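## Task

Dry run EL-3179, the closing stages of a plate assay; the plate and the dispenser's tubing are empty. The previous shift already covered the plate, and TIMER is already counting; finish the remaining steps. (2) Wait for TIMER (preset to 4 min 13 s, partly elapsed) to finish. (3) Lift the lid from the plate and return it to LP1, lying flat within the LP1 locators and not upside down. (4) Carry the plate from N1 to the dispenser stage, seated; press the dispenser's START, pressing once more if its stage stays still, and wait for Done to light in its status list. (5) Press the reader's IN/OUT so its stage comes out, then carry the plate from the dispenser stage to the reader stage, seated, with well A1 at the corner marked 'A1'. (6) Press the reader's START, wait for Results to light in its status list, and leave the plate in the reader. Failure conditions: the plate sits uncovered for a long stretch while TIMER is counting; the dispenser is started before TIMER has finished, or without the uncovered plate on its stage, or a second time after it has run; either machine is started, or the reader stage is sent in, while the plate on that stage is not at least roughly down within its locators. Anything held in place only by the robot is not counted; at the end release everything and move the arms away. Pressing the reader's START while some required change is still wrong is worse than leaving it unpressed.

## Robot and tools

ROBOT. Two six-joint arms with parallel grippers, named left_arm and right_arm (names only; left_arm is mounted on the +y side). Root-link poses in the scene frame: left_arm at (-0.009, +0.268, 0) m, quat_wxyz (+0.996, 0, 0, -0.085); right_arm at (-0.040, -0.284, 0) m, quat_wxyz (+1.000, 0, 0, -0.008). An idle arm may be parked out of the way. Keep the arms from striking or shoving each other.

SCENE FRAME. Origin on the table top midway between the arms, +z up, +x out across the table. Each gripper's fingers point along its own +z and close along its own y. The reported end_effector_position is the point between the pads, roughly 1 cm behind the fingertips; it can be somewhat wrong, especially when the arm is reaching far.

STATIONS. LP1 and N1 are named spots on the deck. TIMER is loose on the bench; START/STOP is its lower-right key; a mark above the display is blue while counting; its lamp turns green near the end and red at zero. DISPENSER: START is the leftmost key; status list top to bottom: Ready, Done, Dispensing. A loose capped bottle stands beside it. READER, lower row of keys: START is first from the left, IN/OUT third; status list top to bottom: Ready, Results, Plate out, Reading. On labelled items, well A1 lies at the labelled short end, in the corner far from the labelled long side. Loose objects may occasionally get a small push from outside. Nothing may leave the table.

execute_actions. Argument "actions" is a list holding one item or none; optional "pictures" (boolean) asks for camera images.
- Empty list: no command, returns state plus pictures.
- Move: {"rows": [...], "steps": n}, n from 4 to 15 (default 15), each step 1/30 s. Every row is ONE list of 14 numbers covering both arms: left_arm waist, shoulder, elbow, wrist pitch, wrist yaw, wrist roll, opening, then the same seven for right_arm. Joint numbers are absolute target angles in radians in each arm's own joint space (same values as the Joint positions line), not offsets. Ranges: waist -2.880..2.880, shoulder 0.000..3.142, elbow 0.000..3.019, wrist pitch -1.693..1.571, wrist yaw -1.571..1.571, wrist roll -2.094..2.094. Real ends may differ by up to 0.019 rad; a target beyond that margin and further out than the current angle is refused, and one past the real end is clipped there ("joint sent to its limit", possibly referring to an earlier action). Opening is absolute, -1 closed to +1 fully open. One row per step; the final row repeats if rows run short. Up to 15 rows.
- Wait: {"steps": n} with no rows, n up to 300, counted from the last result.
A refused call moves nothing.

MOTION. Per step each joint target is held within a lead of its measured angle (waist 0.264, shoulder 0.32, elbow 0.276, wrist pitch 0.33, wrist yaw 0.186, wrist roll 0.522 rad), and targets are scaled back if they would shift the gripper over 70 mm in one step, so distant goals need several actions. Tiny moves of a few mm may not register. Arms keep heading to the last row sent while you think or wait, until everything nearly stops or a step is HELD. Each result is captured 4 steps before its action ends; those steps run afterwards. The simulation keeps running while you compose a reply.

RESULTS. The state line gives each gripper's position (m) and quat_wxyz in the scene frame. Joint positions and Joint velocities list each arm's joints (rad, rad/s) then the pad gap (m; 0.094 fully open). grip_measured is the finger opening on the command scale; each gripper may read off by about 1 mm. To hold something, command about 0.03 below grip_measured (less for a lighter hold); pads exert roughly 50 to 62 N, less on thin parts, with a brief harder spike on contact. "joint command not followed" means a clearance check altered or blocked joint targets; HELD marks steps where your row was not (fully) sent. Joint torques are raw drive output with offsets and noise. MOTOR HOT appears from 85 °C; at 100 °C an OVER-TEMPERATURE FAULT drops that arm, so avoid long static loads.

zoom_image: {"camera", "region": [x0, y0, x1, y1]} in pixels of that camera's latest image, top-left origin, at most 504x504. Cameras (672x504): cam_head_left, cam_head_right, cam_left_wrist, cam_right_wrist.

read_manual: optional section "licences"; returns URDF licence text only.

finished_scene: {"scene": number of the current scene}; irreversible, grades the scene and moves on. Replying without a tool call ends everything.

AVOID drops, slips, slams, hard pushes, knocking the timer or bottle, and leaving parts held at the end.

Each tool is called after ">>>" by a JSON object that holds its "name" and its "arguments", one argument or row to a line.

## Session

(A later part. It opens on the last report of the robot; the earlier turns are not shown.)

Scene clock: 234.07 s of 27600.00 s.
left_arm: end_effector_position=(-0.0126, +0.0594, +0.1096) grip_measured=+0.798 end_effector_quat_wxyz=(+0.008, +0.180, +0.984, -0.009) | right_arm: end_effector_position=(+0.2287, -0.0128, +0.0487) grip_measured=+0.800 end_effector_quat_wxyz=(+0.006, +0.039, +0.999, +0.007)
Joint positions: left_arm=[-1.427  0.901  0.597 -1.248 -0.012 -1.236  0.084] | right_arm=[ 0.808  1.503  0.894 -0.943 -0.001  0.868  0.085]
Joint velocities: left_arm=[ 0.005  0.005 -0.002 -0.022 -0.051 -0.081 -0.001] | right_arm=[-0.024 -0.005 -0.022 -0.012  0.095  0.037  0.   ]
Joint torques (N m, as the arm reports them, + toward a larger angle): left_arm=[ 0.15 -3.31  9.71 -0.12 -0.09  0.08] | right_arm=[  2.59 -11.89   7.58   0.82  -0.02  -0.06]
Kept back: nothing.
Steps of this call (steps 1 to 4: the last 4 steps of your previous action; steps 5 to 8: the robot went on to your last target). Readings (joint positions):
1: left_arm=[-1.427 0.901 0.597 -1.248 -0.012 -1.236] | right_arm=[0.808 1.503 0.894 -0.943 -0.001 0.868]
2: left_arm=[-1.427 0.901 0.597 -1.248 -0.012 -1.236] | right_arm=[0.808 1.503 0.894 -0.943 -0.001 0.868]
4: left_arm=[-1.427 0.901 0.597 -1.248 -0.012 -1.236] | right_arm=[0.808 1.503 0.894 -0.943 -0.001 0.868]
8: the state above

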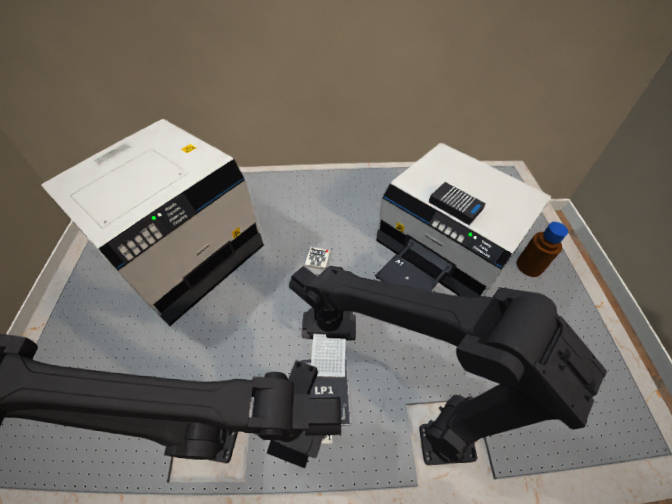

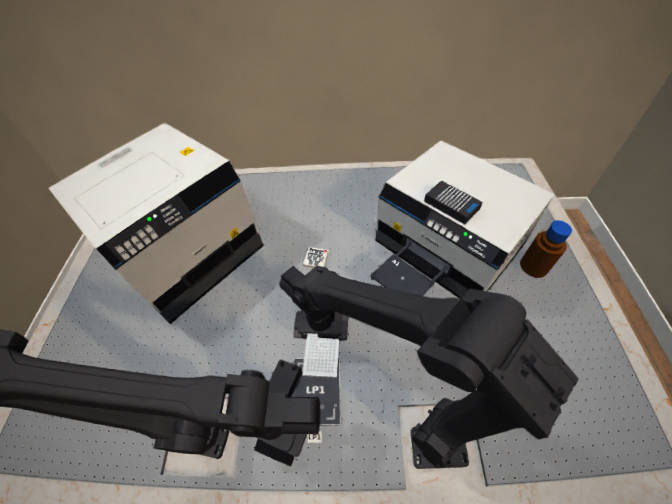

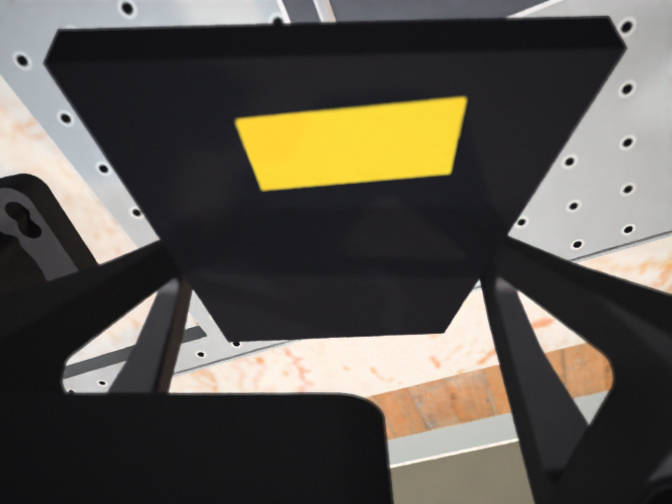

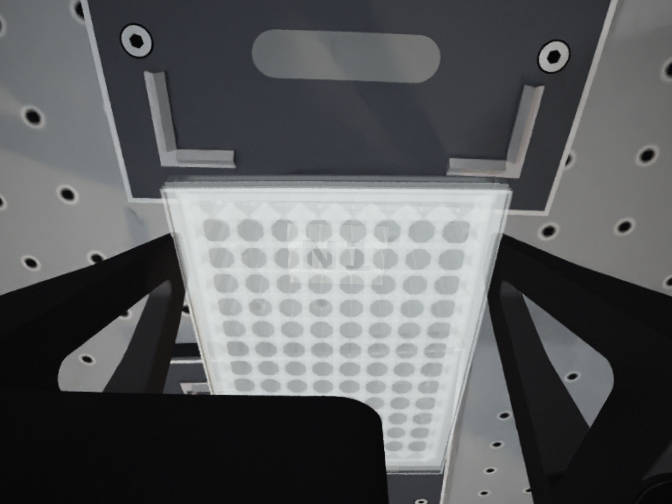

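>>> {"name": "execute_actions", "arguments": {
  "actions": [
    {"rows": [
[-1.437,0.890,0.598,-1.258,-0.010,-1.230,0.783, 0.8015,1.510,0.884,-0.940,-0.004,0.8565,0.783],
[-1.437,0.890,0.598,-1.258,-0.010,-1.230,0.783, 0.8015,1.500,0.884,-0.947,-0.004,0.8565,0.776],
[-1.437,0.890,0.598,-1.258,-0.010,-1.230,0.783, 0.8015,1.492,0.884,-0.953,-0.004,0.8565,0.770],
[-1.437,0.890,0.598,-1.258,-0.010,-1.230,0.783, 0.8015,1.4914,0.884,-0.9534,-0.004,0.8565,0.770],
[-1.437,0.890,0.598,-1.258,-0.010,-1.230,0.783, 0.8015,1.4897,0.884,-0.9547,-0.004,0.8565,0.770],
[-1.437,0.890,0.598,-1.258,-0.010,-1.230,0.783, 0.8015,1.4868,0.884,-0.9566,-0.004,0.8565,0.770],
[-1.437,0.890,0.598,-1.258,-0.010,-1.230,0.783, 0.8015,1.4830,0.884,-0.9591,-0.004,0.8565,0.770],
[-1.437,0.890,0.598,-1.258,-0.010,-1.230,0.783, 0.8015,1.4781,0.884,-0.9621,-0.004,0.8565,0.770],
[-1.437,0.890,0.598,-1.258,-0.010,-1.230,0.783, 0.8015,1.4724,0.884,-0.9653,-0.004,0.8565,0.770],
[-1.437,0.890,0.598,-1.258,-0.010,-1.230,0.783, 0.8015,1.4658,0.884,-0.9688,-0.004,0.8565,0.770],
[-1.437,0.890,0.598,-1.258,-0.010,-1.230,0.783, 0.8015,1.4584,0.884,-0.9722,-0.004,0.8565,0.770],
[-1.437,0.890,0.598,-1.258,-0.010,-1.230,0.783, 0.8015,1.4503,0.884,-0.9757,-0.004,0.8565,0.770],
[-1.437,0.890,0.598,-1.258,-0.010,-1.230,0.783, 0.8015,1.4415,0.884,-0.9789,-0.004,0.8565,0.770],
[-1.437,0.890,0.598,-1.258,-0.010,-1.230,0.783, 0.8015,1.4321,0.884,-0.9819,-0.004,0.8565,0.770],
[-1.437,0.890,0.598,-1.258,-0.010,-1.230,0.783, 0.8015,1.4222,0.884,-0.9844,-0.004,0.862,0.770]
], "steps": 15}
  ]
}}

>>> {"name": "execute_actions", "arguments": {
  "actions": [
    {"rows": [
[-1.437,0.890,0.598,-1.258,-0.010,-1.230,0.783, 0.8015,1.4118,0.884,-0.9863,-0.004,0.868,0.770],
[-1.437,0.890,0.598,-1.258,-0.010,-1.230,0.783, 0.8015,1.4010,0.884,-0.9876,-0.004,0.874,0.770],
[-1.437,0.890,0.598,-1.258,-0.010,-1.230,0.783, 0.8015,1.3898,0.884,-0.988,-0.004,0.880,0.770],
[-1.437,0.890,0.598,-1.258,-0.010,-1.230,0.783, 0.8008,1.3783,0.8838,-0.9862,-0.0025,0.8808,0.770],
[-1.437,0.890,0.598,-1.258,-0.010,-1.230,0.783, 0.7987,1.3666,0.8832,-0.9810,0.0020,0.8833,0.770],
[-1.437,0.890,0.598,-1.258,-0.010,-1.230,0.783, 0.7952,1.3546,0.8822,-0.9726,0.0093,0.8873,0.770],
[-1.437,0.890,0.598,-1.258,-0.010,-1.230,0.783, 0.7905,1.3426,0.8808,-0.9610,0.0193,0.8928,0.770],
[-1.437,0.890,0.598,-1.258,-0.010,-1.230,0.783, 0.7845,1.3305,0.8790,-0.9465,0.0318,0.8997,0.770],
[-1.434,0.895,0.608,-1.254,-0.010,-1.230,0.783, 0.7775,1.3184,0.8770,-0.9291,0.0468,0.9079,0.770],
[-1.431,0.900,0.619,-1.249,-0.010,-1.230,0.783, 0.7692,1.3064,0.8746,-0.9090,0.0642,0.9175,0.770],
[-1.428,0.905,0.629,-1.245,-0.010,-1.230,0.783, 0.7600,1.2944,0.8719,-0.8863,0.0838,0.9283,0.770],
[-1.424,0.910,0.640,-1.240,-0.010,-1.230,0.783, 0.7497,1.2827,0.8689,-0.8612,0.1054,0.9402,0.770],
[-1.421,0.915,0.650,-1.236,-0.010,-1.230,0.783, 0.7385,1.2712,0.8656,-0.8338,0.1291,0.9532,0.770],
[-1.4203,0.9156,0.6508,-1.2356,-0.010,-1.230,0.783, 0.7265,1.2600,0.8621,-0.8043,0.1546,0.9672,0.770],
[-1.4183,0.9172,0.6530,-1.2344,-0.010,-1.230,0.783, 0.7136,1.2492,0.8583,-0.7727,0.1819,0.9822,0.770]
], "steps": 15}
  ]
}}

>>> {"name": "execute_actions", "arguments": {
  "actions": [
    {"rows": [
[-1.4151,0.9199,0.6566,-1.2326,-0.010,-1.230,0.783, 0.7000,1.2388,0.8543,-0.7395,0.2105,0.9980,0.770],
[-1.4106,0.9236,0.6613,-1.2300,-0.010,-1.230,0.783, 0.6857,1.2289,0.8501,-0.7044,0.2409,1.0147,0.770],
[-1.4051,0.9282,0.6671,-1.2268,-0.010,-1.230,0.783, 0.6707,1.2195,0.8458,-0.6678,0.2725,1.0321,0.770],
[-1.3985,0.9337,0.6737,-1.2230,-0.010,-1.230,0.783, 0.6552,1.2107,0.8412,-0.6297,0.3054,1.0502,0.770],
[-1.3910,0.9399,0.6811,-1.2186,-0.010,-1.230,0.783, 0.6391,1.2026,0.8365,-0.5904,0.3393,1.0688,0.770],
[-1.3825,0.9469,0.6891,-1.2137,-0.010,-1.230,0.783, 0.6226,1.1952,0.8317,-0.5499,0.3742,1.0880,0.770],
[-1.3732,0.9546,0.6975,-1.2084,-0.010,-1.230,0.783, 0.6056,1.1886,0.8267,-0.5084,0.4101,1.1077,0.770],
[-1.3632,0.9630,0.7062,-1.2026,-0.010,-1.230,0.783, 0.5884,1.1829,0.8217,-0.4662,0.4466,1.1278,0.770],
[-1.3524,0.9719,0.7150,-1.1963,-0.010,-1.230,0.783, 0.5708,1.1780,0.8166,-0.4232,0.4837,1.1482,0.770],
[-1.3411,0.9813,0.7238,-1.1898,-0.010,-1.230,0.783, 0.5530,1.1742,0.8114,-0.3796,0.5213,1.1689,0.770],
[-1.3292,0.9912,0.7325,-1.1829,-0.010,-1.230,0.783, 0.5350,1.1713,0.8061,-0.3356,0.5593,1.1898,0.770],
[-1.3168,1.0015,0.7409,-1.1757,-0.010,-1.230,0.783, 0.5169,1.1696,0.8008,-0.2912,0.5976,1.2109,0.770],
[-1.3039,1.0121,0.7489,-1.1683,-0.010,-1.230,0.783, 0.4988,1.169,0.7955,-0.2468,0.6360,1.2320,0.770],
[-1.2908,1.0231,0.7563,-1.1607,-0.010,-1.230,0.783, 0.4806,1.169,0.7902,-0.2023,0.6744,1.2531,0.770],
[-1.2773,1.0342,0.7629,-1.1529,-0.010,-1.230,0.783, 0.4625,1.169,0.7849,-0.1579,0.7127,1.2742,0.770]
], "steps": 15}
  ]
}}

>>> {"name": "execute_actions", "arguments": {
  "actions": [
    {"rows": [
[-1.2637,1.0456,0.7687,-1.1450,-0.010,-1.230,0.783, 0.4445,1.169,0.7796,-0.1139,0.7507,1.2951,0.770],
[-1.2499,1.0570,0.7734,-1.1370,-0.010,-1.230,0.783, 0.4267,1.169,0.7744,-0.0703,0.7883,1.3158,0.770],
[-1.2360,1.0685,0.7770,-1.1290,-0.010,-1.230,0.783, 0.4091,1.169,0.7693,-0.0273,0.8254,1.3362,0.770],
[-1.2221,1.0800,0.7792,-1.1210,-0.010,-1.230,0.783, 0.3919,1.169,0.7643,0.0149,0.8619,1.3563,0.770],
[-1.2083,1.0914,0.780,-1.1130,-0.010,-1.230,0.783, 0.3749,1.169,0.7593,0.0564,0.8978,1.3760,0.770],
[-1.1947,1.1028,0.761,-1.1051,-0.010,-1.230,0.783, 0.3584,1.169,0.7545,0.0969,0.9327,1.3952,0.770],
[-1.1812,1.1139,0.741,-1.0973,-0.010,-1.230,0.783, 0.3423,1.169,0.7498,0.1362,0.9666,1.4138,0.770],
[-1.1681,1.1249,0.722,-1.0897,-0.010,-1.230,0.783, 0.3268,1.169,0.7452,0.1743,0.9995,1.4319,0.770],
[-1.1552,1.1355,0.7216,-1.0823,-0.010,-1.230,0.783, 0.3118,1.169,0.7409,0.2109,1.0311,1.4493,0.770],
[-1.1428,1.1458,0.7206,-1.0751,-0.010,-1.230,0.783, 0.2975,1.169,0.7367,0.2460,1.0615,1.4660,0.770],
[-1.1309,1.1557,0.7191,-1.0682,-0.010,-1.230,0.783, 0.2839,1.169,0.7327,0.2792,1.0901,1.4818,0.770],
[-1.1196,1.1651,0.7171,-1.0617,-0.010,-1.230,0.783, 0.2710,1.169,0.7289,0.3108,1.1174,1.4968,0.770],
[-1.1088,1.1740,0.7147,-1.0554,-0.010,-1.230,0.783, 0.2590,1.169,0.7254,0.3403,1.1429,1.5108,0.770],
[-1.0988,1.1824,0.7121,-1.0496,-0.010,-1.230,0.783, 0.2478,1.169,0.7221,0.3677,1.1666,1.5238,0.770],
[-1.0895,1.1901,0.7094,-1.0443,-0.010,-1.230,0.783, 0.2375,1.169,0.7191,0.3928,1.1882,1.5357,0.770]
], "steps": 15}
  ]
}}

>>> {"name": "execute_actions", "arguments": {
  "actions": [
    {"rows": [
[-1.0810,1.1971,0.7066,-1.0394,-0.010,-1.230,0.783, 0.2283,1.169,0.7164,0.4155,1.2078,1.5465,0.770],
[-1.0735,1.2033,0.7039,-1.0350,-0.010,-1.230,0.783, 0.2200,1.169,0.7140,0.4356,1.2252,1.5561,0.770],
[-1.0669,1.2088,0.7013,-1.0312,-0.010,-1.230,0.783, 0.2130,1.169,0.7120,0.4530,1.2402,1.5643,0.770],
[-1.0614,1.2134,0.6989,-1.0280,-0.010,-1.230,0.783, 0.2070,1.169,0.7102,0.4675,1.2527,1.5712,0.770],
[-1.0569,1.2171,0.6969,-1.0254,-0.010,-1.230,0.783, 0.2023,1.169,0.7088,0.4791,1.2627,1.5767,0.770],
[-1.0537,1.2198,0.6954,-1.0236,-0.010,-1.230,0.783, 0.1988,1.169,0.7078,0.4875,1.2700,1.5807,0.770],
[-1.0517,1.2214,0.6944,-1.0224,-0.010,-1.230,0.783, 0.1967,1.169,0.7072,0.4927,1.2745,1.5832,0.770],
[-1.051,1.222,0.694,-1.022,-0.010,-1.230,0.783, 0.196,1.169,0.707,0.4945,1.276,1.584,0.770]
], "steps": 8}
  ]
}}

>>> {"name": "execute_actions", "arguments": {
  "actions": [
    {"steps": 14}
  ],
  "pictures": true
}}

Scene clock: 242.43 s of 27600.00 s.
left_arm: end_effector_position=(-0.0126, +0.0594, +0.1096) grip_measured=+0.798 end_effector_quat_wxyz=(+0.008, +0.180, +0.984, -0.009) | right_arm: end_effector_position=(+0.2273, -0.0143, +0.0533) grip_measured=+0.785 end_effector_quat_wxyz=(+0.006, +0.039, +0.999, +0.007)
Joint positions: left_arm=[-1.427  0.901  0.597 -1.248 -0.012 -1.236  0.084] | right_arm=[ 0.808  1.49   0.894 -0.956 -0.001  0.868  0.084]
Joint velocities: left_arm=[-0.015 -0.005 -0.012  0.002  0.007 -0.081  0.001] | right_arm=[-0.024 -0.161  0.002 -0.1   -0.007  0.051  0.   ]
Joint torques (N m, as the arm reports them, + toward a larger angle): left_arm=[-0.11 -3.03  9.76 -0.1  -0.09  0.09] | right_arm=[  2.58 -15.65   7.66   0.01  -0.02  -0.05]
Steps of this call (steps 1 to 15: the robot went on to your last target; steps 16 to 240: nothing new was sent; steps 241 to 251: the first 11 steps of this action). Readings (joint positions):
241: left_arm=[-1.427 0.901 0.597 -1.248 -0.012 -1.236] | right_arm=[0.808 1.503 0.894 -0.943 -0.001 0.868]
242: left_arm=[-1.427 0.901 0.597 -1.248 -0.012 -1.236] | right_arm=[0.808 1.503 0.894 -0.943 -0.001 0.868]
244: left_arm=[-1.427 0.901 0.597 -1.248 -0.012 -1.236] | right_arm=[0.808 1.503 0.894 -0.943 -0.001 0.868]
248: left_arm=[-1.427 0.901 0.597 -1.248 -0.012 -1.236] | right_arm=[0.808 1.500 0.894 -0.948 -0.001 0.868]
251: the state above

Scene clock: 242.93 s of 27600.00 s.
left_arm: end_effector_position=(-0.0126, +0.0594, +0.1096) grip_measured=+0.798 end_effector_quat_wxyz=(+0.008, +0.180, +0.984, -0.009) | right_arm: end_effector_position=(+0.2482, -0.0205, +0.1116) grip_measured=+0.785 end_effector_quat_wxyz=(+0.091, +0.062, +0.993, +0.051)
Joint positions: left_arm=[-1.427  0.901  0.597 -1.248 -0.012 -1.236  0.084] | right_arm=[ 0.787  1.326  0.887 -0.934  0.065  0.889  0.084]
Joint velocities: left_arm=[-0.005 -0.005 -0.002  0.007  0.022 -0.022  0.002] | right_arm=[-0.22  -0.357 -0.066  0.491  0.388  0.183  0.001]
Joint torques (N m, as the arm reports them, + toward a larger angle): left_arm=[ 0.81 -2.   12.52  0.38 -0.09  0.08] | right_arm=[  1.72 -12.77   8.7    1.16   0.24   0.2 ]
Steps of this call (steps 1 to 4: the last 4 steps of your previous action; steps 5 to 15: the first 11 steps of this action). Readings (joint positions):
5: left_arm=[-1.427 0.901 0.597 -1.248 -0.012 -1.236] | right_arm=[0.808 1.447 0.894 -0.972 -0.001 0.868]
6: left_arm=[-1.427 0.901 0.597 -1.248 -0.012 -1.236] | right_arm=[0.808 1.436 0.894 -0.974 -0.001 0.868]
8: left_arm=[-1.427 0.901 0.597 -1.248 -0.012 -1.236] | right_arm=[0.808 1.412 0.894 -0.976 -0.001 0.868]
12: left_arm=[-1.427 0.901 0.597 -1.248 -0.012 -1.236] | right_arm=[0.804 1.363 0.893 -0.972 0.019 0.875]
15: the state above

Scene clock: 243.43 s of 27600.00 s.
left_arm: end_effector_position=(+0.0025, +0.0297, +0.1197) grip_measured=+0.798 end_effector_quat_wxyz=(+0.011, +0.147, +0.989, -0.026) | right_arm: end_effector_position=(+0.3948, -0.1168, +0.2143) grip_measured=+0.785 end_effector_quat_wxyz=(+0.425, +0.335, +0.834, +0.107)
Joint positions: left_arm=[-1.361  0.962  0.657 -1.209 -0.012 -1.236  0.084] | right_arm=[ 0.571  1.188  0.829 -0.432  0.525  1.098  0.084]
Joint velocities: left_arm=[ 0.337  0.269  0.33   0.208 -0.037 -0.007 -0.001] | right_arm=[-0.523 -0.132 -0.154  1.228  0.872  0.535 -0.001]
Joint torques (N m, as the arm reports them, + toward a larger angle): left_arm=[ 1.67 -2.1  14.91  0.72 -0.08  0.08] | right_arm=[  2.9  -11.53   9.66   1.83   0.33   0.15]
Steps of this call (steps 1 to 4: the last 4 steps of your previous action; steps 5 to 15: the first 11 steps of this action). Readings (joint positions):
5: left_arm=[-1.427 0.903 0.597 -1.248 -0.012 -1.236] | right_arm=[0.732 1.269 0.872 -0.811 0.184 0.936]
6: left_arm=[-1.427 0.904 0.598 -1.246 -0.012 -1.236] | right_arm=[0.718 1.258 0.869 -0.779 0.213 0.949]
8: left_arm=[-1.422 0.911 0.601 -1.243 -0.012 -1.236] | right_arm=[0.689 1.238 0.861 -0.712 0.276 0.977]
12: left_arm=[-1.393 0.936 0.627 -1.228 -0.012 -1.236] | right_arm=[0.624 1.205 0.843 -0.558 0.414 1.042]
15: the state above

Scene clock: 243.93 s of 27600.00 s.
left_arm: end_effector_position=(+0.0615, -0.0123, +0.1062) grip_measured=+0.798 end_effector_quat_wxyz=(+0.016, +0.048, +0.998, -0.033) | right_arm: end_effector_position=(+0.4264, -0.3005, +0.3122) grip_measured=+0.785 end_effector_quat_wxyz=(+0.653, +0.621, +0.412, +0.136)
Joint positions: left_arm=[-1.162  1.127  0.723 -1.095 -0.012 -1.236  0.084] | right_arm=[0.31  1.179 0.753 0.195 1.063 1.393 0.084]
Joint velocities: left_arm=[ 0.366  0.317 -0.017  0.208 -0.007 -0.066 -0.001] | right_arm=[-0.425 -0.015 -0.139  0.989  0.711  0.549  0.   ]
Joint torques (N m, as the arm reports them, + toward a larger angle): left_arm=[ 1.54 -4.66  9.21  0.8  -0.08  0.08] | right_arm=[  3.21 -11.57   9.57   2.02   0.2    0.11]
Steps of this call (steps 1 to 4: the last 4 steps of your previous action; steps 5 to 15: the first 11 steps of this action). Readings (joint positions):
5: left_arm=[-1.298 1.013 0.703 -1.172 -0.012 -1.236] | right_arm=[0.480 1.179 0.803 -0.213 0.717 1.197]
6: left_arm=[-1.285 1.024 0.710 -1.164 -0.012 -1.236] | right_arm=[0.461 1.179 0.798 -0.169 0.755 1.217]
8: left_arm=[-1.257 1.047 0.721 -1.148 -0.012 -1.236] | right_arm=[0.425 1.179 0.787 -0.083 0.829 1.258]
12: left_arm=[-1.201 1.092 0.724 -1.116 -0.012 -1.236] | right_arm=[0.357 1.179 0.766 0.082 0.969 1.338]
15: the state above

Scene clock: 244.20 s of 27600.00 s.
left_arm: end_effector_position=(+0.0844, -0.0068, +0.0818) grip_measured=+0.798 end_effector_quat_wxyz=(+0.011, +0.007, +1.000, -0.013) | right_arm: end_effector_position=(+0.3987, -0.3593, +0.3342) grip_measured=+0.785 end_effector_quat_wxyz=(+0.686, +0.676, +0.222, +0.154)
Joint positions: left_arm=[-1.081  1.195  0.704 -1.048 -0.012 -1.236  0.084] | right_arm=[0.221 1.179 0.726 0.416 1.237 1.511 0.084]
Joint velocities: left_arm=[ 0.19   0.161 -0.081  0.085  0.051  0.022  0.001] | right_arm=[-0.19   0.015 -0.066  0.535  0.359  0.344  0.001]
Joint torques (N m, as the arm reports them, + toward a larger angle): left_arm=[ 1.66 -5.7   8.97  0.66 -0.07  0.09] | right_arm=[  2.57 -10.92   9.39   2.02   0.15   0.12]
Steps of this call (steps 1 to 4: the last 4 steps of your previous action; steps 5 to 8: the first 4 steps of this action). Readings (joint positions):
5: left_arm=[-1.105 1.174 0.712 -1.062 -0.012 -1.236] | right_arm=[0.247 1.179 0.734 0.350 1.188 1.473]
6: left_arm=[-1.096 1.182 0.710 -1.056 -0.012 -1.236] | right_arm=[0.238 1.179 0.731 0.375 1.207 1.487]
8: the state above

Scene clock: 244.67 s of 27600.00 s.
left_arm: end_effector_position=(+0.0891, -0.0025, +0.0732) grip_measured=+0.798 end_effector_quat_wxyz=(+0.008, -0.003, +1.000, -0.005) | right_arm: end_effector_position=(+0.3906, -0.3719, +0.3391) grip_measured=+0.785 end_effector_quat_wxyz=(+0.687, +0.686, +0.163, +0.174)
Joint positions: left_arm=[-1.06   1.213  0.693 -1.035 -0.012 -1.236  0.084] | right_arm=[0.2   1.179 0.72  0.478 1.272 1.567 0.084]
Joint velocities: left_arm=[-0.005  0.005  0.002  0.002 -0.037  0.022 -0.001] | right_arm=[-0.015 -0.005  0.017 -0.012 -0.022 -0.007 -0.001]
Joint torques (N m, as the arm reports them, + toward a larger angle): left_arm=[ 1.64 -5.29  8.91  0.72 -0.09  0.08] | right_arm=[  2.83 -10.97   9.28   2.23   0.15   0.12]
Kept back: nothing.
Steps of this call (steps 1 to 4: the last 4 steps of your previous action; steps 5 to 14: the robot went on to your last target). Readings (joint positions):
1: left_arm=[-1.075 1.200 0.701 -1.044 -0.012 -1.236] | right_arm=[0.215 1.179 0.724 0.433 1.249 1.521]
2: left_arm=[-1.069 1.205 0.698 -1.042 -0.012 -1.236] | right_arm=[0.210 1.179 0.722 0.447 1.259 1.530]
4: left_arm=[-1.062 1.211 0.694 -1.038 -0.012 -1.236] | right_arm=[0.202 1.179 0.720 0.466 1.270 1.544]
8: left_arm=[-1.060 1.213 0.693 -1.035 -0.012 -1.236] | right_arm=[0.200 1.179 0.720 0.477 1.272 1.560]
14: the state above

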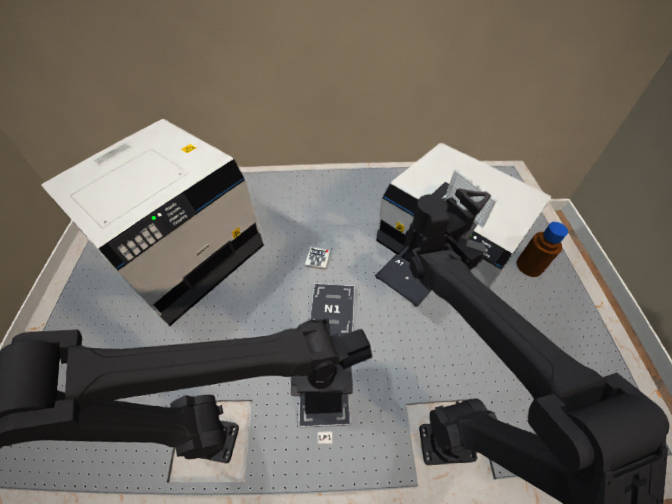

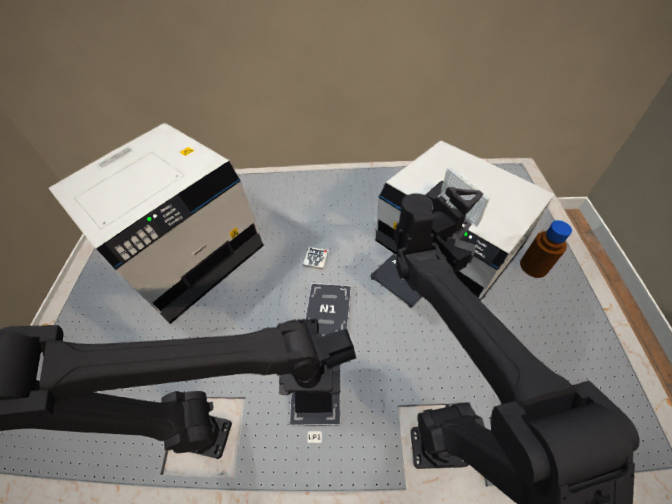

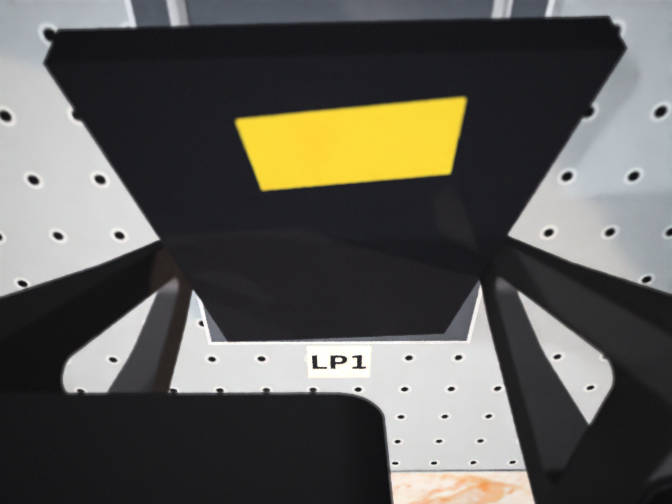

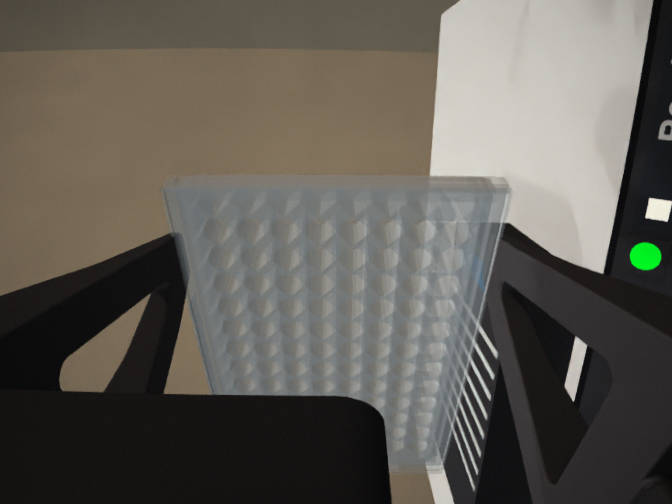

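>>> {"name": "execute_actions", "arguments": {
  "actions": [
    {"rows": [
[-1.057,1.223,0.694,-1.020,-0.010,-1.230,0.783, 0.196,1.169,0.707,0.4945,1.2660,1.584,0.770],
[-1.063,1.224,0.694,-1.018,-0.010,-1.230,0.783, 0.196,1.169,0.707,0.4945,1.2596,1.584,0.770],
[-1.069,1.225,0.694,-1.016,-0.010,-1.230,0.783, 0.196,1.169,0.707,0.4945,1.2496,1.584,0.770],
[-1.072,1.226,0.694,-1.014,-0.010,-1.230,0.783, 0.196,1.169,0.707,0.4945,1.2358,1.584,0.770],
[-1.074,1.226,0.694,-1.013,-0.010,-1.230,0.783, 0.196,1.169,0.707,0.4945,1.2180,1.584,0.770],
[-1.074,1.2261,0.6939,-1.0128,-0.010,-1.230,0.783, 0.196,1.169,0.707,0.4945,1.1969,1.584,0.770],
[-1.074,1.2264,0.6937,-1.0123,-0.010,-1.230,0.783, 0.196,1.169,0.707,0.4945,1.1723,1.584,0.770],
[-1.074,1.2268,0.6933,-1.0115,-0.010,-1.230,0.783, 0.196,1.169,0.707,0.4945,1.1447,1.584,0.770],
[-1.074,1.2274,0.6928,-1.0104,-0.010,-1.230,0.783, 0.196,1.169,0.707,0.4945,1.1137,1.584,0.770],
[-1.074,1.2282,0.6922,-1.0090,-0.010,-1.230,0.783, 0.196,1.169,0.707,0.4945,1.0799,1.584,0.770],
[-1.074,1.2290,0.6914,-1.0073,-0.010,-1.230,0.783, 0.196,1.169,0.707,0.4945,1.0434,1.584,0.770],
[-1.074,1.2301,0.6905,-1.0054,-0.010,-1.230,0.783, 0.196,1.169,0.707,0.4945,1.0040,1.584,0.770],
[-1.074,1.2312,0.6895,-1.0033,-0.010,-1.230,0.783, 0.196,1.169,0.707,0.4945,0.9622,1.584,0.770],
[-1.074,1.2325,0.6884,-1.0010,-0.010,-1.230,0.783, 0.196,1.169,0.707,0.4945,0.9180,1.584,0.770],
[-1.074,1.2338,0.6873,-0.9985,-0.010,-1.230,0.783, 0.196,1.169,0.707,0.4945,0.8714,1.584,0.770]
], "steps": 15}
  ]
}}

>>> {"name": "execute_actions", "arguments": {
  "actions": [
    {"rows": [
[-1.074,1.2353,0.6860,-0.9958,-0.010,-1.230,0.783, 0.196,1.169,0.707,0.4945,0.8228,1.584,0.770],
[-1.074,1.2368,0.6847,-0.9929,-0.010,-1.230,0.783, 0.196,1.169,0.707,0.4945,0.7723,1.584,0.770],
[-1.074,1.2384,0.6833,-0.9899,-0.010,-1.230,0.783, 0.196,1.169,0.707,0.4945,0.7198,1.584,0.770],
[-1.074,1.2401,0.6819,-0.9868,-0.010,-1.230,0.783, 0.196,1.169,0.707,0.4945,0.6657,1.584,0.770],
[-1.074,1.2418,0.6804,-0.9836,-0.010,-1.230,0.783, 0.196,1.169,0.707,0.4945,0.6099,1.584,0.770],
[-1.074,1.2436,0.6789,-0.9803,-0.010,-1.230,0.783, 0.196,1.169,0.707,0.4945,0.5529,1.584,0.770],
[-1.074,1.2454,0.6773,-0.9769,-0.010,-1.230,0.783, 0.196,1.169,0.707,0.4945,0.4947,1.584,0.770],
[-1.074,1.2473,0.6757,-0.9735,-0.010,-1.230,0.783, 0.196,1.169,0.707,0.4945,0.4350,1.584,0.770],
[-1.074,1.2491,0.6741,-0.9700,-0.010,-1.230,0.785, 0.196,1.169,0.707,0.4945,0.3746,1.584,0.770],
[-1.074,1.2510,0.6725,-0.9665,-0.010,-1.230,0.787, 0.196,1.169,0.707,0.4945,0.3132,1.584,0.770],
[-1.074,1.2529,0.6709,-0.9630,-0.010,-1.230,0.789, 0.196,1.169,0.707,0.4945,0.2513,1.584,0.770],
[-1.074,1.2547,0.6693,-0.9595,-0.010,-1.230,0.791, 0.196,1.169,0.707,0.4945,0.1887,1.584,0.770],
[-1.074,1.2566,0.6677,-0.9561,-0.010,-1.230,0.792, 0.196,1.169,0.707,0.4945,0.1256,1.584,0.770],
[-1.074,1.2584,0.6661,-0.9527,-0.010,-1.230,0.792, 0.196,1.169,0.707,0.4945,0.0625,1.584,0.770],
[-1.074,1.2602,0.6646,-0.9494,-0.010,-1.230,0.792, 0.196,1.169,0.707,0.4945,-0.001,1.584,0.770]
], "steps": 15}
  ]
}}

>>> {"name": "execute_actions", "arguments": {
  "actions": [
    {"rows": [
[-1.074,1.2619,0.6631,-0.9462,-0.010,-1.230,0.792, 0.196,1.169,0.707,0.4945,-0.0645,1.584,0.770],
[-1.074,1.2636,0.6617,-0.9431,-0.010,-1.230,0.792, 0.196,1.169,0.707,0.4945,-0.1276,1.584,0.770],
[-1.074,1.2652,0.6603,-0.9401,-0.010,-1.230,0.792, 0.196,1.169,0.707,0.4945,-0.1907,1.584,0.770],
[-1.074,1.2667,0.6590,-0.9372,-0.010,-1.230,0.792, 0.196,1.169,0.707,0.4945,-0.2533,1.584,0.770],
[-1.074,1.2682,0.6577,-0.9345,-0.010,-1.230,0.792, 0.196,1.169,0.707,0.4945,-0.3152,1.584,0.770],
[-1.074,1.2695,0.6566,-0.9320,-0.010,-1.230,0.792, 0.196,1.169,0.707,0.4945,-0.3766,1.584,0.770],
[-1.074,1.2708,0.6555,-0.9297,-0.010,-1.230,0.792, 0.196,1.169,0.707,0.4945,-0.4370,1.584,0.770],
[-1.074,1.2719,0.6545,-0.9276,-0.010,-1.230,0.792, 0.196,1.169,0.707,0.4945,-0.4967,1.584,0.770],
[-1.074,1.2730,0.6536,-0.9257,-0.010,-1.230,0.792, 0.196,1.169,0.707,0.4945,-0.5549,1.584,0.770],
[-1.074,1.2739,0.6528,-0.9240,-0.010,-1.230,0.792, 0.196,1.169,0.707,0.4945,-0.6119,1.584,0.770],
[-1.074,1.2746,0.6522,-0.9226,-0.010,-1.230,0.792, 0.196,1.169,0.707,0.4945,-0.6677,1.584,0.770],
[-1.074,1.2752,0.6517,-0.9215,-0.010,-1.230,0.792, 0.196,1.169,0.707,0.4945,-0.7218,1.584,0.770],
[-1.074,1.2756,0.6513,-0.9207,-0.010,-1.230,0.792, 0.196,1.169,0.707,0.4945,-0.7743,1.584,0.770],
[-1.074,1.2759,0.6511,-0.9202,-0.010,-1.230,0.792, 0.196,1.169,0.707,0.4945,-0.8248,1.584,0.770],
[-1.074,1.276,0.651,-0.920,-0.010,-1.230,0.792, 0.196,1.169,0.707,0.4945,-0.8734,1.584,0.770]
], "steps": 15}
  ]
}}

>>> {"name": "execute_actions", "arguments": {
  "actions": [
    {"rows": [
[-1.074,1.276,0.651,-0.920,-0.010,-1.230,0.792, 0.196,1.169,0.707,0.4945,-0.9200,1.584,0.770],
[-1.074,1.276,0.651,-0.920,-0.010,-1.230,0.792, 0.196,1.169,0.707,0.4945,-0.9642,1.584,0.770],
[-1.074,1.276,0.651,-0.920,-0.010,-1.230,0.792, 0.196,1.169,0.707,0.4945,-1.0060,1.584,0.770],
[-1.074,1.276,0.651,-0.920,-0.010,-1.230,0.792, 0.196,1.169,0.707,0.4945,-1.0454,1.584,0.770],
[-1.074,1.276,0.651,-0.920,-0.010,-1.230,0.792, 0.196,1.169,0.707,0.4945,-1.0819,1.584,0.770],
[-1.074,1.276,0.651,-0.920,-0.010,-1.230,0.792, 0.196,1.169,0.707,0.4945,-1.1157,1.584,0.770],
[-1.074,1.276,0.651,-0.920,-0.010,-1.230,0.792, 0.196,1.169,0.707,0.4945,-1.1467,1.584,0.770],
[-1.074,1.276,0.651,-0.920,-0.010,-1.230,0.792, 0.196,1.169,0.707,0.4945,-1.1743,1.584,0.770],
[-1.074,1.276,0.651,-0.920,-0.010,-1.230,0.792, 0.196,1.169,0.707,0.4945,-1.1989,1.584,0.770],
[-1.074,1.276,0.651,-0.920,-0.010,-1.230,0.792, 0.196,1.169,0.707,0.4945,-1.2200,1.584,0.770],
[-1.074,1.276,0.651,-0.920,-0.010,-1.230,0.792, 0.196,1.169,0.707,0.4945,-1.2378,1.584,0.770],
[-1.074,1.276,0.651,-0.920,-0.010,-1.230,0.792, 0.196,1.169,0.707,0.4945,-1.2516,1.584,0.770],
[-1.074,1.276,0.651,-0.920,-0.010,-1.230,0.792, 0.196,1.169,0.707,0.4945,-1.2616,1.584,0.770],
[-1.074,1.276,0.651,-0.920,-0.010,-1.230,0.792, 0.196,1.169,0.707,0.4945,-1.2680,1.584,0.770],
[-1.074,1.276,0.651,-0.920,-0.010,-1.230,0.792, 0.196,1.169,0.707,0.4945,-1.270,1.584,0.770]
], "steps": 15}
  ],
  "pictures": true
}}

Scene clock: 247.87 s of 27600.00 s.
left_arm: end_effector_position=(+0.0897, -0.0053, +0.0732) grip_measured=+0.798 end_effector_quat_wxyz=(+0.010, -0.002, +1.000, -0.011) | right_arm: end_effector_position=(+0.4190, -0.3533, +0.3397) grip_measured=+0.785 end_effector_quat_wxyz=(+0.668, +0.666, +0.230, +0.242)
Joint positions: left_arm=[-1.062  1.214  0.693 -1.023 -0.012 -1.236  0.084] | right_arm=[0.2   1.179 0.72  0.478 1.074 1.57  0.084]
Joint velocities: left_arm=[-0.005  0.024  0.007  0.042 -0.051  0.007  0.   ] | right_arm=[-0.005 -0.005 -0.012 -0.012 -0.755 -0.007 -0.002]
Joint torques (N m, as the arm reports them, + toward a larger angle): left_arm=[-0.08 -5.06  8.66  0.67 -0.1   0.08] | right_arm=[  2.71 -11.17   9.41   2.36   0.01   0.12]
Steps of this call (steps 1 to 30: the robot went on to your last target; steps 31 to 85: nothing new was sent; steps 86 to 96: the first 11 steps of this action). Readings (joint positions):
86: left_arm=[-1.060 1.213 0.693 -1.034 -0.012 -1.236] | right_arm=[0.200 1.179 0.720 0.478 1.271 1.570]
87: left_arm=[-1.060 1.213 0.693 -1.033 -0.012 -1.236] | right_arm=[0.200 1.179 0.720 0.478 1.267 1.570]
89: left_arm=[-1.060 1.213 0.693 -1.030 -0.012 -1.236] | right_arm=[0.200 1.179 0.720 0.478 1.249 1.570]
93: left_arm=[-1.061 1.213 0.693 -1.026 -0.012 -1.236] | right_arm=[0.200 1.179 0.720 0.478 1.169 1.570]
96: the state above

Scene clock: 248.37 s of 27600.00 s.
left_arm: end_effector_position=(+0.0896, -0.0050, +0.0617) grip_measured=+0.799 end_effector_quat_wxyz=(+0.010, -0.002, +1.000, -0.009) | right_arm: end_effector_position=(+0.4817, -0.2403, +0.3412) grip_measured=+0.785 end_effector_quat_wxyz=(+0.533, +0.526, +0.464, +0.474)
Joint positions: left_arm=[-1.062  1.235  0.675 -0.986 -0.012 -1.235  0.085] | right_arm=[0.199 1.179 0.72  0.478 0.303 1.57  0.084]
Joint velocities: left_arm=[-0.005  0.024 -0.056  0.012 -0.037  0.022  0.003] | right_arm=[-0.015  0.005 -0.002  0.002 -1.443  0.066 -0.003]
Joint torques (N m, as the arm reports them, + toward a larger angle): left_arm=[-0.1  -5.5   8.45  1.1  -0.07  0.01] | right_arm=[  2.88 -11.49   9.74   2.76   0.08   0.12]
Steps of this call (steps 1 to 4: the last 4 steps of your previous action; steps 5 to 15: the first 11 steps of this action). Readings (joint positions):
5: left_arm=[-1.062 1.218 0.691 -1.013 -0.012 -1.236] | right_arm=[0.200 1.179 0.720 0.478 0.863 1.570]
6: left_arm=[-1.062 1.219 0.689 -1.010 -0.012 -1.236] | right_arm=[0.200 1.179 0.720 0.478 0.815 1.570]
8: left_arm=[-1.062 1.222 0.686 -1.005 -0.012 -1.236] | right_arm=[0.200 1.179 0.720 0.478 0.711 1.570]
12: left_arm=[-1.062 1.230 0.679 -0.993 -0.012 -1.236] | right_arm=[0.200 1.179 0.720 0.478 0.485 1.570]
15: the state above

Scene clock: 248.87 s of 27600.00 s.
left_arm: end_effector_position=(+0.0903, -0.0050, +0.0522) grip_measured=+0.802 end_effector_quat_wxyz=(+0.012, -0.001, +1.000, -0.011) | right_arm: end_effector_position=(+0.4305, -0.0963, +0.3407) grip_measured=+0.785 end_effector_quat_wxyz=(+0.271, +0.259, +0.652, +0.659)
Joint positions: left_arm=[-1.062  1.25   0.657 -0.949 -0.016 -1.233  0.085] | right_arm=[ 0.199  1.179  0.72   0.478 -0.62   1.57   0.084]
Joint velocities: left_arm=[ 0.005  0.044 -0.051  0.056 -0.051 -0.051  0.   ] | right_arm=[-0.015 -0.005  0.007  0.007 -1.341 -0.037  0.   ]
Joint torques (N m, as the arm reports them, + toward a larger angle): left_arm=[-0.12 -4.33  8.1   1.12  0.06  0.06] | right_arm=[  2.8  -11.35   9.73   2.73   0.08   0.12]
Steps of this call (steps 1 to 4: the last 4 steps of your previous action; steps 5 to 15: the first 11 steps of this action). Readings (joint positions):
5: left_arm=[-1.062 1.236 0.670 -0.978 -0.014 -1.233] | right_arm=[0.199 1.179 0.720 0.478 -0.011 1.570]
6: left_arm=[-1.062 1.236 0.669 -0.975 -0.014 -1.233] | right_arm=[0.199 1.179 0.720 0.478 -0.074 1.570]
8: left_arm=[-1.062 1.238 0.666 -0.969 -0.016 -1.233] | right_arm=[0.199 1.179 0.720 0.478 -0.201 1.570]
12: left_arm=[-1.062 1.245 0.660 -0.957 -0.016 -1.233] | right_arm=[0.199 1.179 0.720 0.478 -0.446 1.570]
15: the state above

Scene clock: 249.37 s of 27600.00 s.
left_arm: end_effector_position=(+0.0902, -0.0049, +0.0501) grip_measured=+0.802 end_effector_quat_wxyz=(+0.012, -0.001, +1.000, -0.011) | right_arm: end_effector_position=(+0.3401, -0.0504, +0.3393) grip_measured=+0.785 end_effector_quat_wxyz=(+0.066, +0.054, +0.703, +0.706)
Joint positions: left_arm=[-1.062  1.254  0.654 -0.943 -0.016 -1.233  0.085] | right_arm=[ 0.199  1.179  0.72   0.478 -1.219  1.57   0.084]
Joint velocities: left_arm=[ 0.005  0.005 -0.002 -0.007  0.022  0.007 -0.001] | right_arm=[-0.005 -0.015 -0.007 -0.012 -0.505 -0.007 -0.   ]
Joint torques (N m, as the arm reports them, + toward a larger angle): left_arm=[-0.17 -4.72  7.97  1.05  0.06  0.04] | right_arm=[  2.82 -11.08   9.46   2.44  -0.06   0.12]
Steps of this call (steps 1 to 4: the last 4 steps of your previous action; steps 5 to 15: the first 11 steps of this action). Readings (joint positions):
5: left_arm=[-1.062 1.254 0.655 -0.943 -0.016 -1.233] | right_arm=[0.199 1.179 0.720 0.478 -0.879 1.570]
6: left_arm=[-1.062 1.254 0.655 -0.943 -0.016 -1.233] | right_arm=[0.199 1.179 0.720 0.478 -0.925 1.570]
8: left_arm=[-1.062 1.254 0.654 -0.943 -0.016 -1.233] | right_arm=[0.199 1.179 0.720 0.478 -1.010 1.570]
12: left_arm=[-1.062 1.254 0.654 -0.943 -0.016 -1.233] | right_arm=[0.199 1.179 0.720 0.478 -1.148 1.570]
15: the state above

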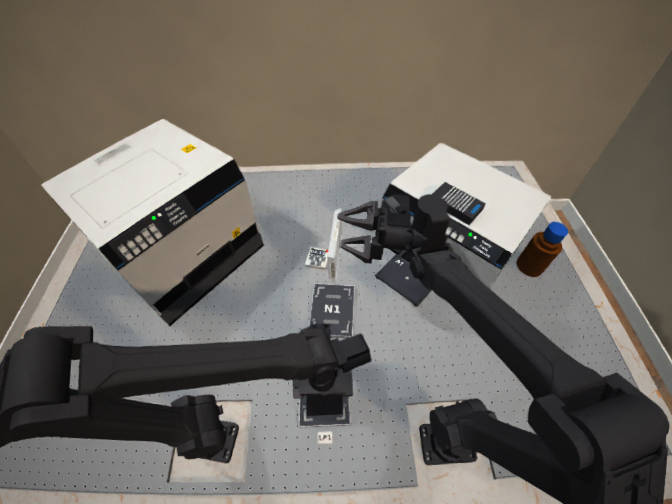

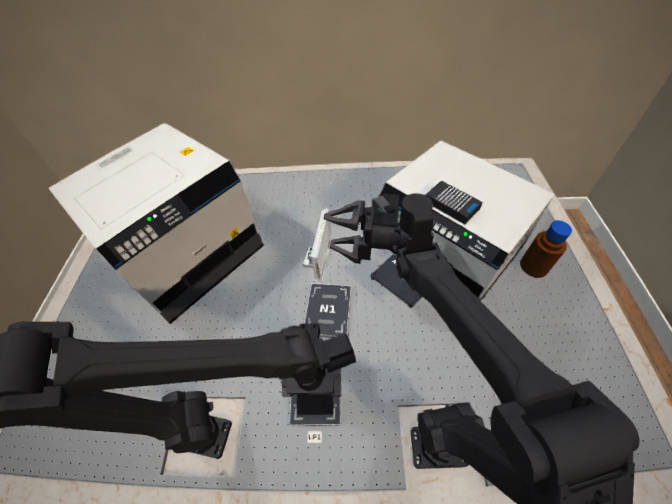

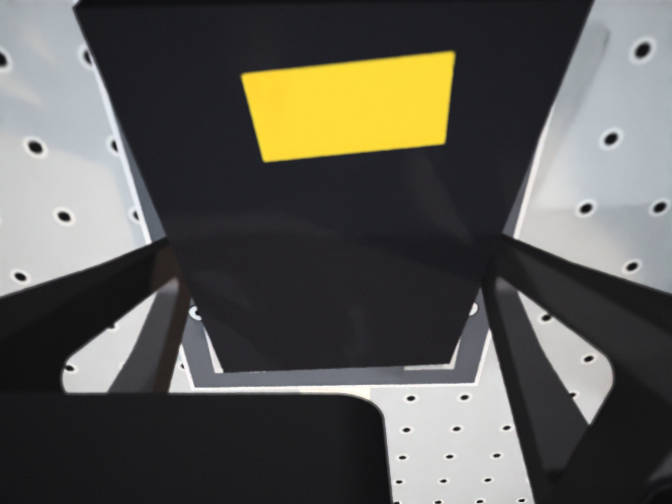

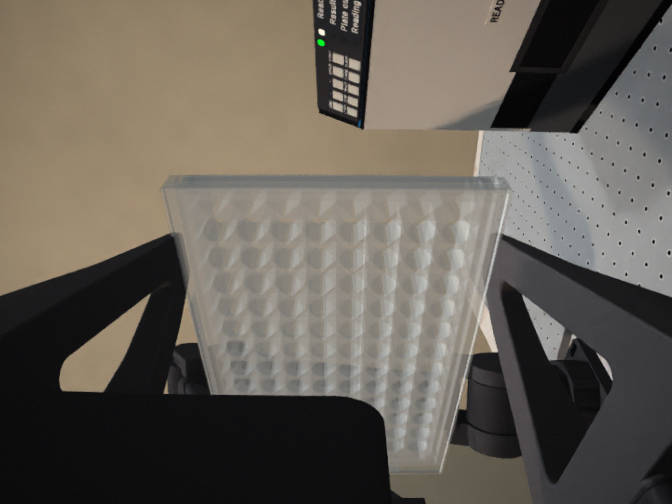

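>>> {"name": "zoom_image", "arguments": {
  "camera": "cam_left_wrist",
  "region": [170, 280, 510, 400]
}}

>>> {"name": "zoom_image", "arguments": {
  "camera": "cam_head_right",
  "region": [270, 190, 390, 300]
}}

>>> {"name": "zoom_image", "arguments": {
  "camera": "cam_head_left",
  "region": [280, 370, 370, 445]
}}

Region (170, 280, 510, 400) of cam_left_wrist's 672x504 image, scaled by 1.482, with more detail than that image has; it fills the top 178 rows of this view, and the rest is white.

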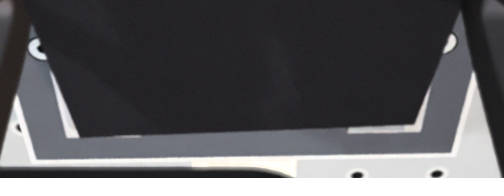

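Region (270, 190, 390, 300) of cam_head_right's 672x504 image, scaled by 4.200, with more detail than that image has; it fills the top 462 rows of this view, and the rest is white.

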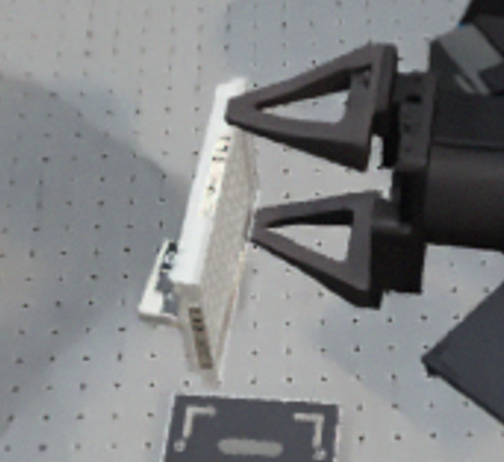

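Region (280, 370, 370, 445) of cam_head_left's 672x504 image, scaled by 5.600, with more detail than that image has.

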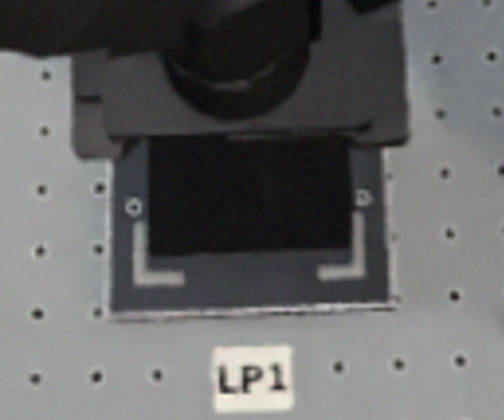

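>>> {"name": "execute_actions", "arguments": {
  "actions": [
    {"rows": [
[-1.076,1.276,0.651,-0.920,-0.010,-1.236,0.794, 0.196,1.169,0.707,0.4945,-1.270,1.584,0.770],
[-1.078,1.276,0.651,-0.920,-0.010,-1.242,0.796, 0.196,1.169,0.707,0.4945,-1.270,1.584,0.770],
[-1.080,1.276,0.6505,-0.920,-0.010,-1.246,0.797, 0.196,1.169,0.707,0.4945,-1.270,1.584,0.770],
[-1.082,1.276,0.650,-0.920,-0.010,-1.249,0.797, 0.196,1.169,0.707,0.4945,-1.270,1.584,0.770],
[-1.084,1.2765,0.6495,-0.9195,-0.010,-1.252,0.797, 0.196,1.169,0.707,0.4945,-1.270,1.584,0.770],
[-1.0855,1.277,0.649,-0.9188,-0.010,-1.255,0.797, 0.196,1.169,0.707,0.4945,-1.270,1.584,0.770],
[-1.087,1.278,0.648,-0.9175,-0.010,-1.257,0.797, 0.196,1.169,0.707,0.4945,-1.270,1.584,0.770],
[-1.088,1.279,0.647,-0.916,-0.010,-1.259,0.797, 0.196,1.169,0.707,0.4945,-1.270,1.584,0.770],
[-1.088,1.2802,0.646,-0.914,-0.010,-1.259,0.797, 0.196,1.169,0.707,0.4945,-1.270,1.584,0.770],
[-1.088,1.2815,0.645,-0.912,-0.010,-1.259,0.797, 0.196,1.169,0.707,0.4945,-1.270,1.584,0.770],
[-1.088,1.283,0.644,-0.9095,-0.010,-1.259,0.797, 0.196,1.169,0.707,0.4945,-1.270,1.584,0.770],
[-1.088,1.2845,0.643,-0.907,-0.010,-1.259,0.797, 0.196,1.169,0.707,0.4945,-1.270,1.584,0.770],
[-1.088,1.286,0.642,-0.9045,-0.010,-1.259,0.797, 0.196,1.169,0.707,0.4945,-1.270,1.584,0.770],
[-1.088,1.2875,0.641,-0.902,-0.010,-1.259,0.797, 0.196,1.169,0.707,0.4945,-1.270,1.584,0.770],
[-1.088,1.289,0.640,-0.8995,-0.010,-1.259,0.797, 0.196,1.169,0.707,0.4945,-1.270,1.584,0.770]
], "steps": 15}
  ]
}}

>>> {"name": "execute_actions", "arguments": {
  "actions": [
    {"steps": 10}
  ],
  "pictures": true
}}

Scene clock: 250.83 s of 27600.00 s.
left_arm: end_effector_position=(+0.0885, -0.0048, +0.0478) grip_measured=+0.805 end_effector_quat_wxyz=(+0.012, -0.002, +1.000, -0.010) | right_arm: end_effector_position=(+0.3320, -0.0493, +0.3391) grip_measured=+0.785 end_effector_quat_wxyz=(+0.050, +0.037, +0.704, +0.707)
Joint positions: left_arm=[-1.067  1.258  0.649 -0.935 -0.016 -1.241  0.085] | right_arm=[ 0.199  1.179  0.72   0.478 -1.266  1.57   0.084]
Joint velocities: left_arm=[-0.044  0.044 -0.027  0.066  0.051 -0.022 -0.001] | right_arm=[-0.015 -0.005 -0.027 -0.002 -0.037 -0.022 -0.   ]
Joint torques (N m, as the arm reports them, + toward a larger angle): left_arm=[-0.28 -4.25  7.93  1.2   0.05 -0.1 ] | right_arm=[  2.88 -11.06   9.43   2.41  -0.13   0.12]
Steps of this call (steps 1 to 4: the last 4 steps of your previous action; steps 5 to 30: the robot went on to your last target; steps 31 to 33: nothing new was sent; steps 34 to 44: the first 11 steps of this action). Readings (joint positions):
34: left_arm=[-1.062 1.254 0.654 -0.943 -0.016 -1.233] | right_arm=[0.199 1.179 0.720 0.478 -1.266 1.570]
35: left_arm=[-1.062 1.254 0.654 -0.943 -0.016 -1.233] | right_arm=[0.199 1.179 0.720 0.478 -1.266 1.570]
37: left_arm=[-1.062 1.254 0.654 -0.943 -0.016 -1.233] | right_arm=[0.199 1.179 0.720 0.478 -1.266 1.570]
41: left_arm=[-1.064 1.254 0.653 -0.941 -0.016 -1.237] | right_arm=[0.199 1.179 0.720 0.478 -1.266 1.570]
44: the state above

Scene clock: 251.17 s of 27600.00 s.
left_arm: end_effector_position=(+0.0877, -0.0047, +0.0423) grip_measured=+0.805 end_effector_quat_wxyz=(+0.012, -0.003, +1.000, -0.009) | right_arm: end_effector_position=(+0.3320, -0.0493, +0.3391) grip_measured=+0.785 end_effector_quat_wxyz=(+0.050, +0.037, +0.704, +0.707)
Joint positions: left_arm=[-1.07   1.27   0.643 -0.919 -0.016 -1.245  0.085] | right_arm=[ 0.199  1.179  0.72   0.478 -1.266  1.57   0.084]
Joint velocities: left_arm=[-0.015 -0.005  0.002 -0.002  0.022 -0.007 -0.001] | right_arm=[-0.015 -0.024 -0.002 -0.017 -0.022 -0.007 -0.001]
Joint torques (N m, as the arm reports them, + toward a larger angle): left_arm=[-0.89 -4.8   7.92  0.99  0.06 -0.1 ] | right_arm=[  2.87 -10.99   9.42   2.4   -0.13   0.11]
Kept back: nothing.
Steps of this call (steps 1 to 4: the last 4 steps of your previous action; steps 5 to 10: the robot went on to your last target). Readings (joint positions):
1: left_arm=[-1.068 1.259 0.648 -0.933 -0.016 -1.242] | right_arm=[0.199 1.179 0.720 0.478 -1.266 1.570]
2: left_arm=[-1.069 1.261 0.647 -0.930 -0.016 -1.242] | right_arm=[0.199 1.179 0.720 0.478 -1.266 1.570]
4: left_arm=[-1.070 1.265 0.645 -0.925 -0.016 -1.243] | right_arm=[0.199 1.179 0.720 0.478 -1.266 1.570]
8: left_arm=[-1.070 1.270 0.643 -0.919 -0.016 -1.245] | right_arm=[0.199 1.179 0.720 0.478 -1.266 1.570]
10: the state above

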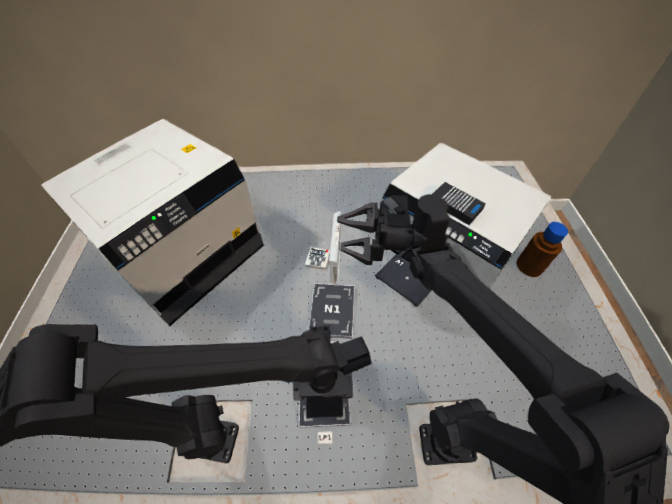

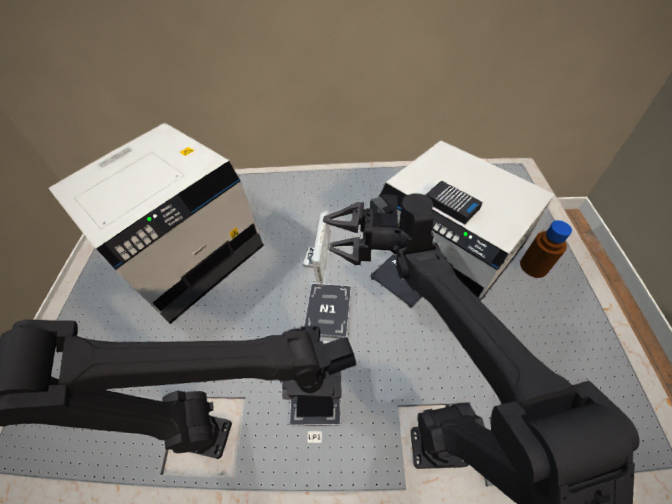

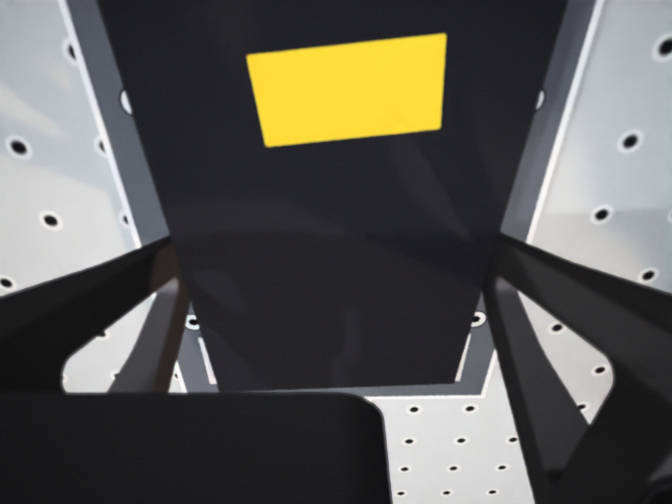

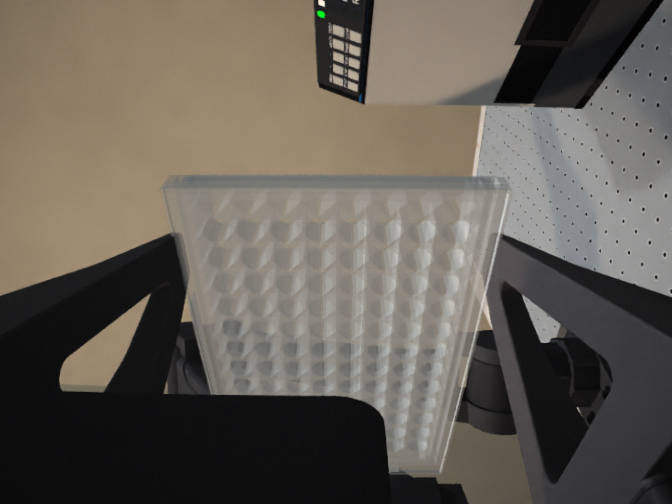

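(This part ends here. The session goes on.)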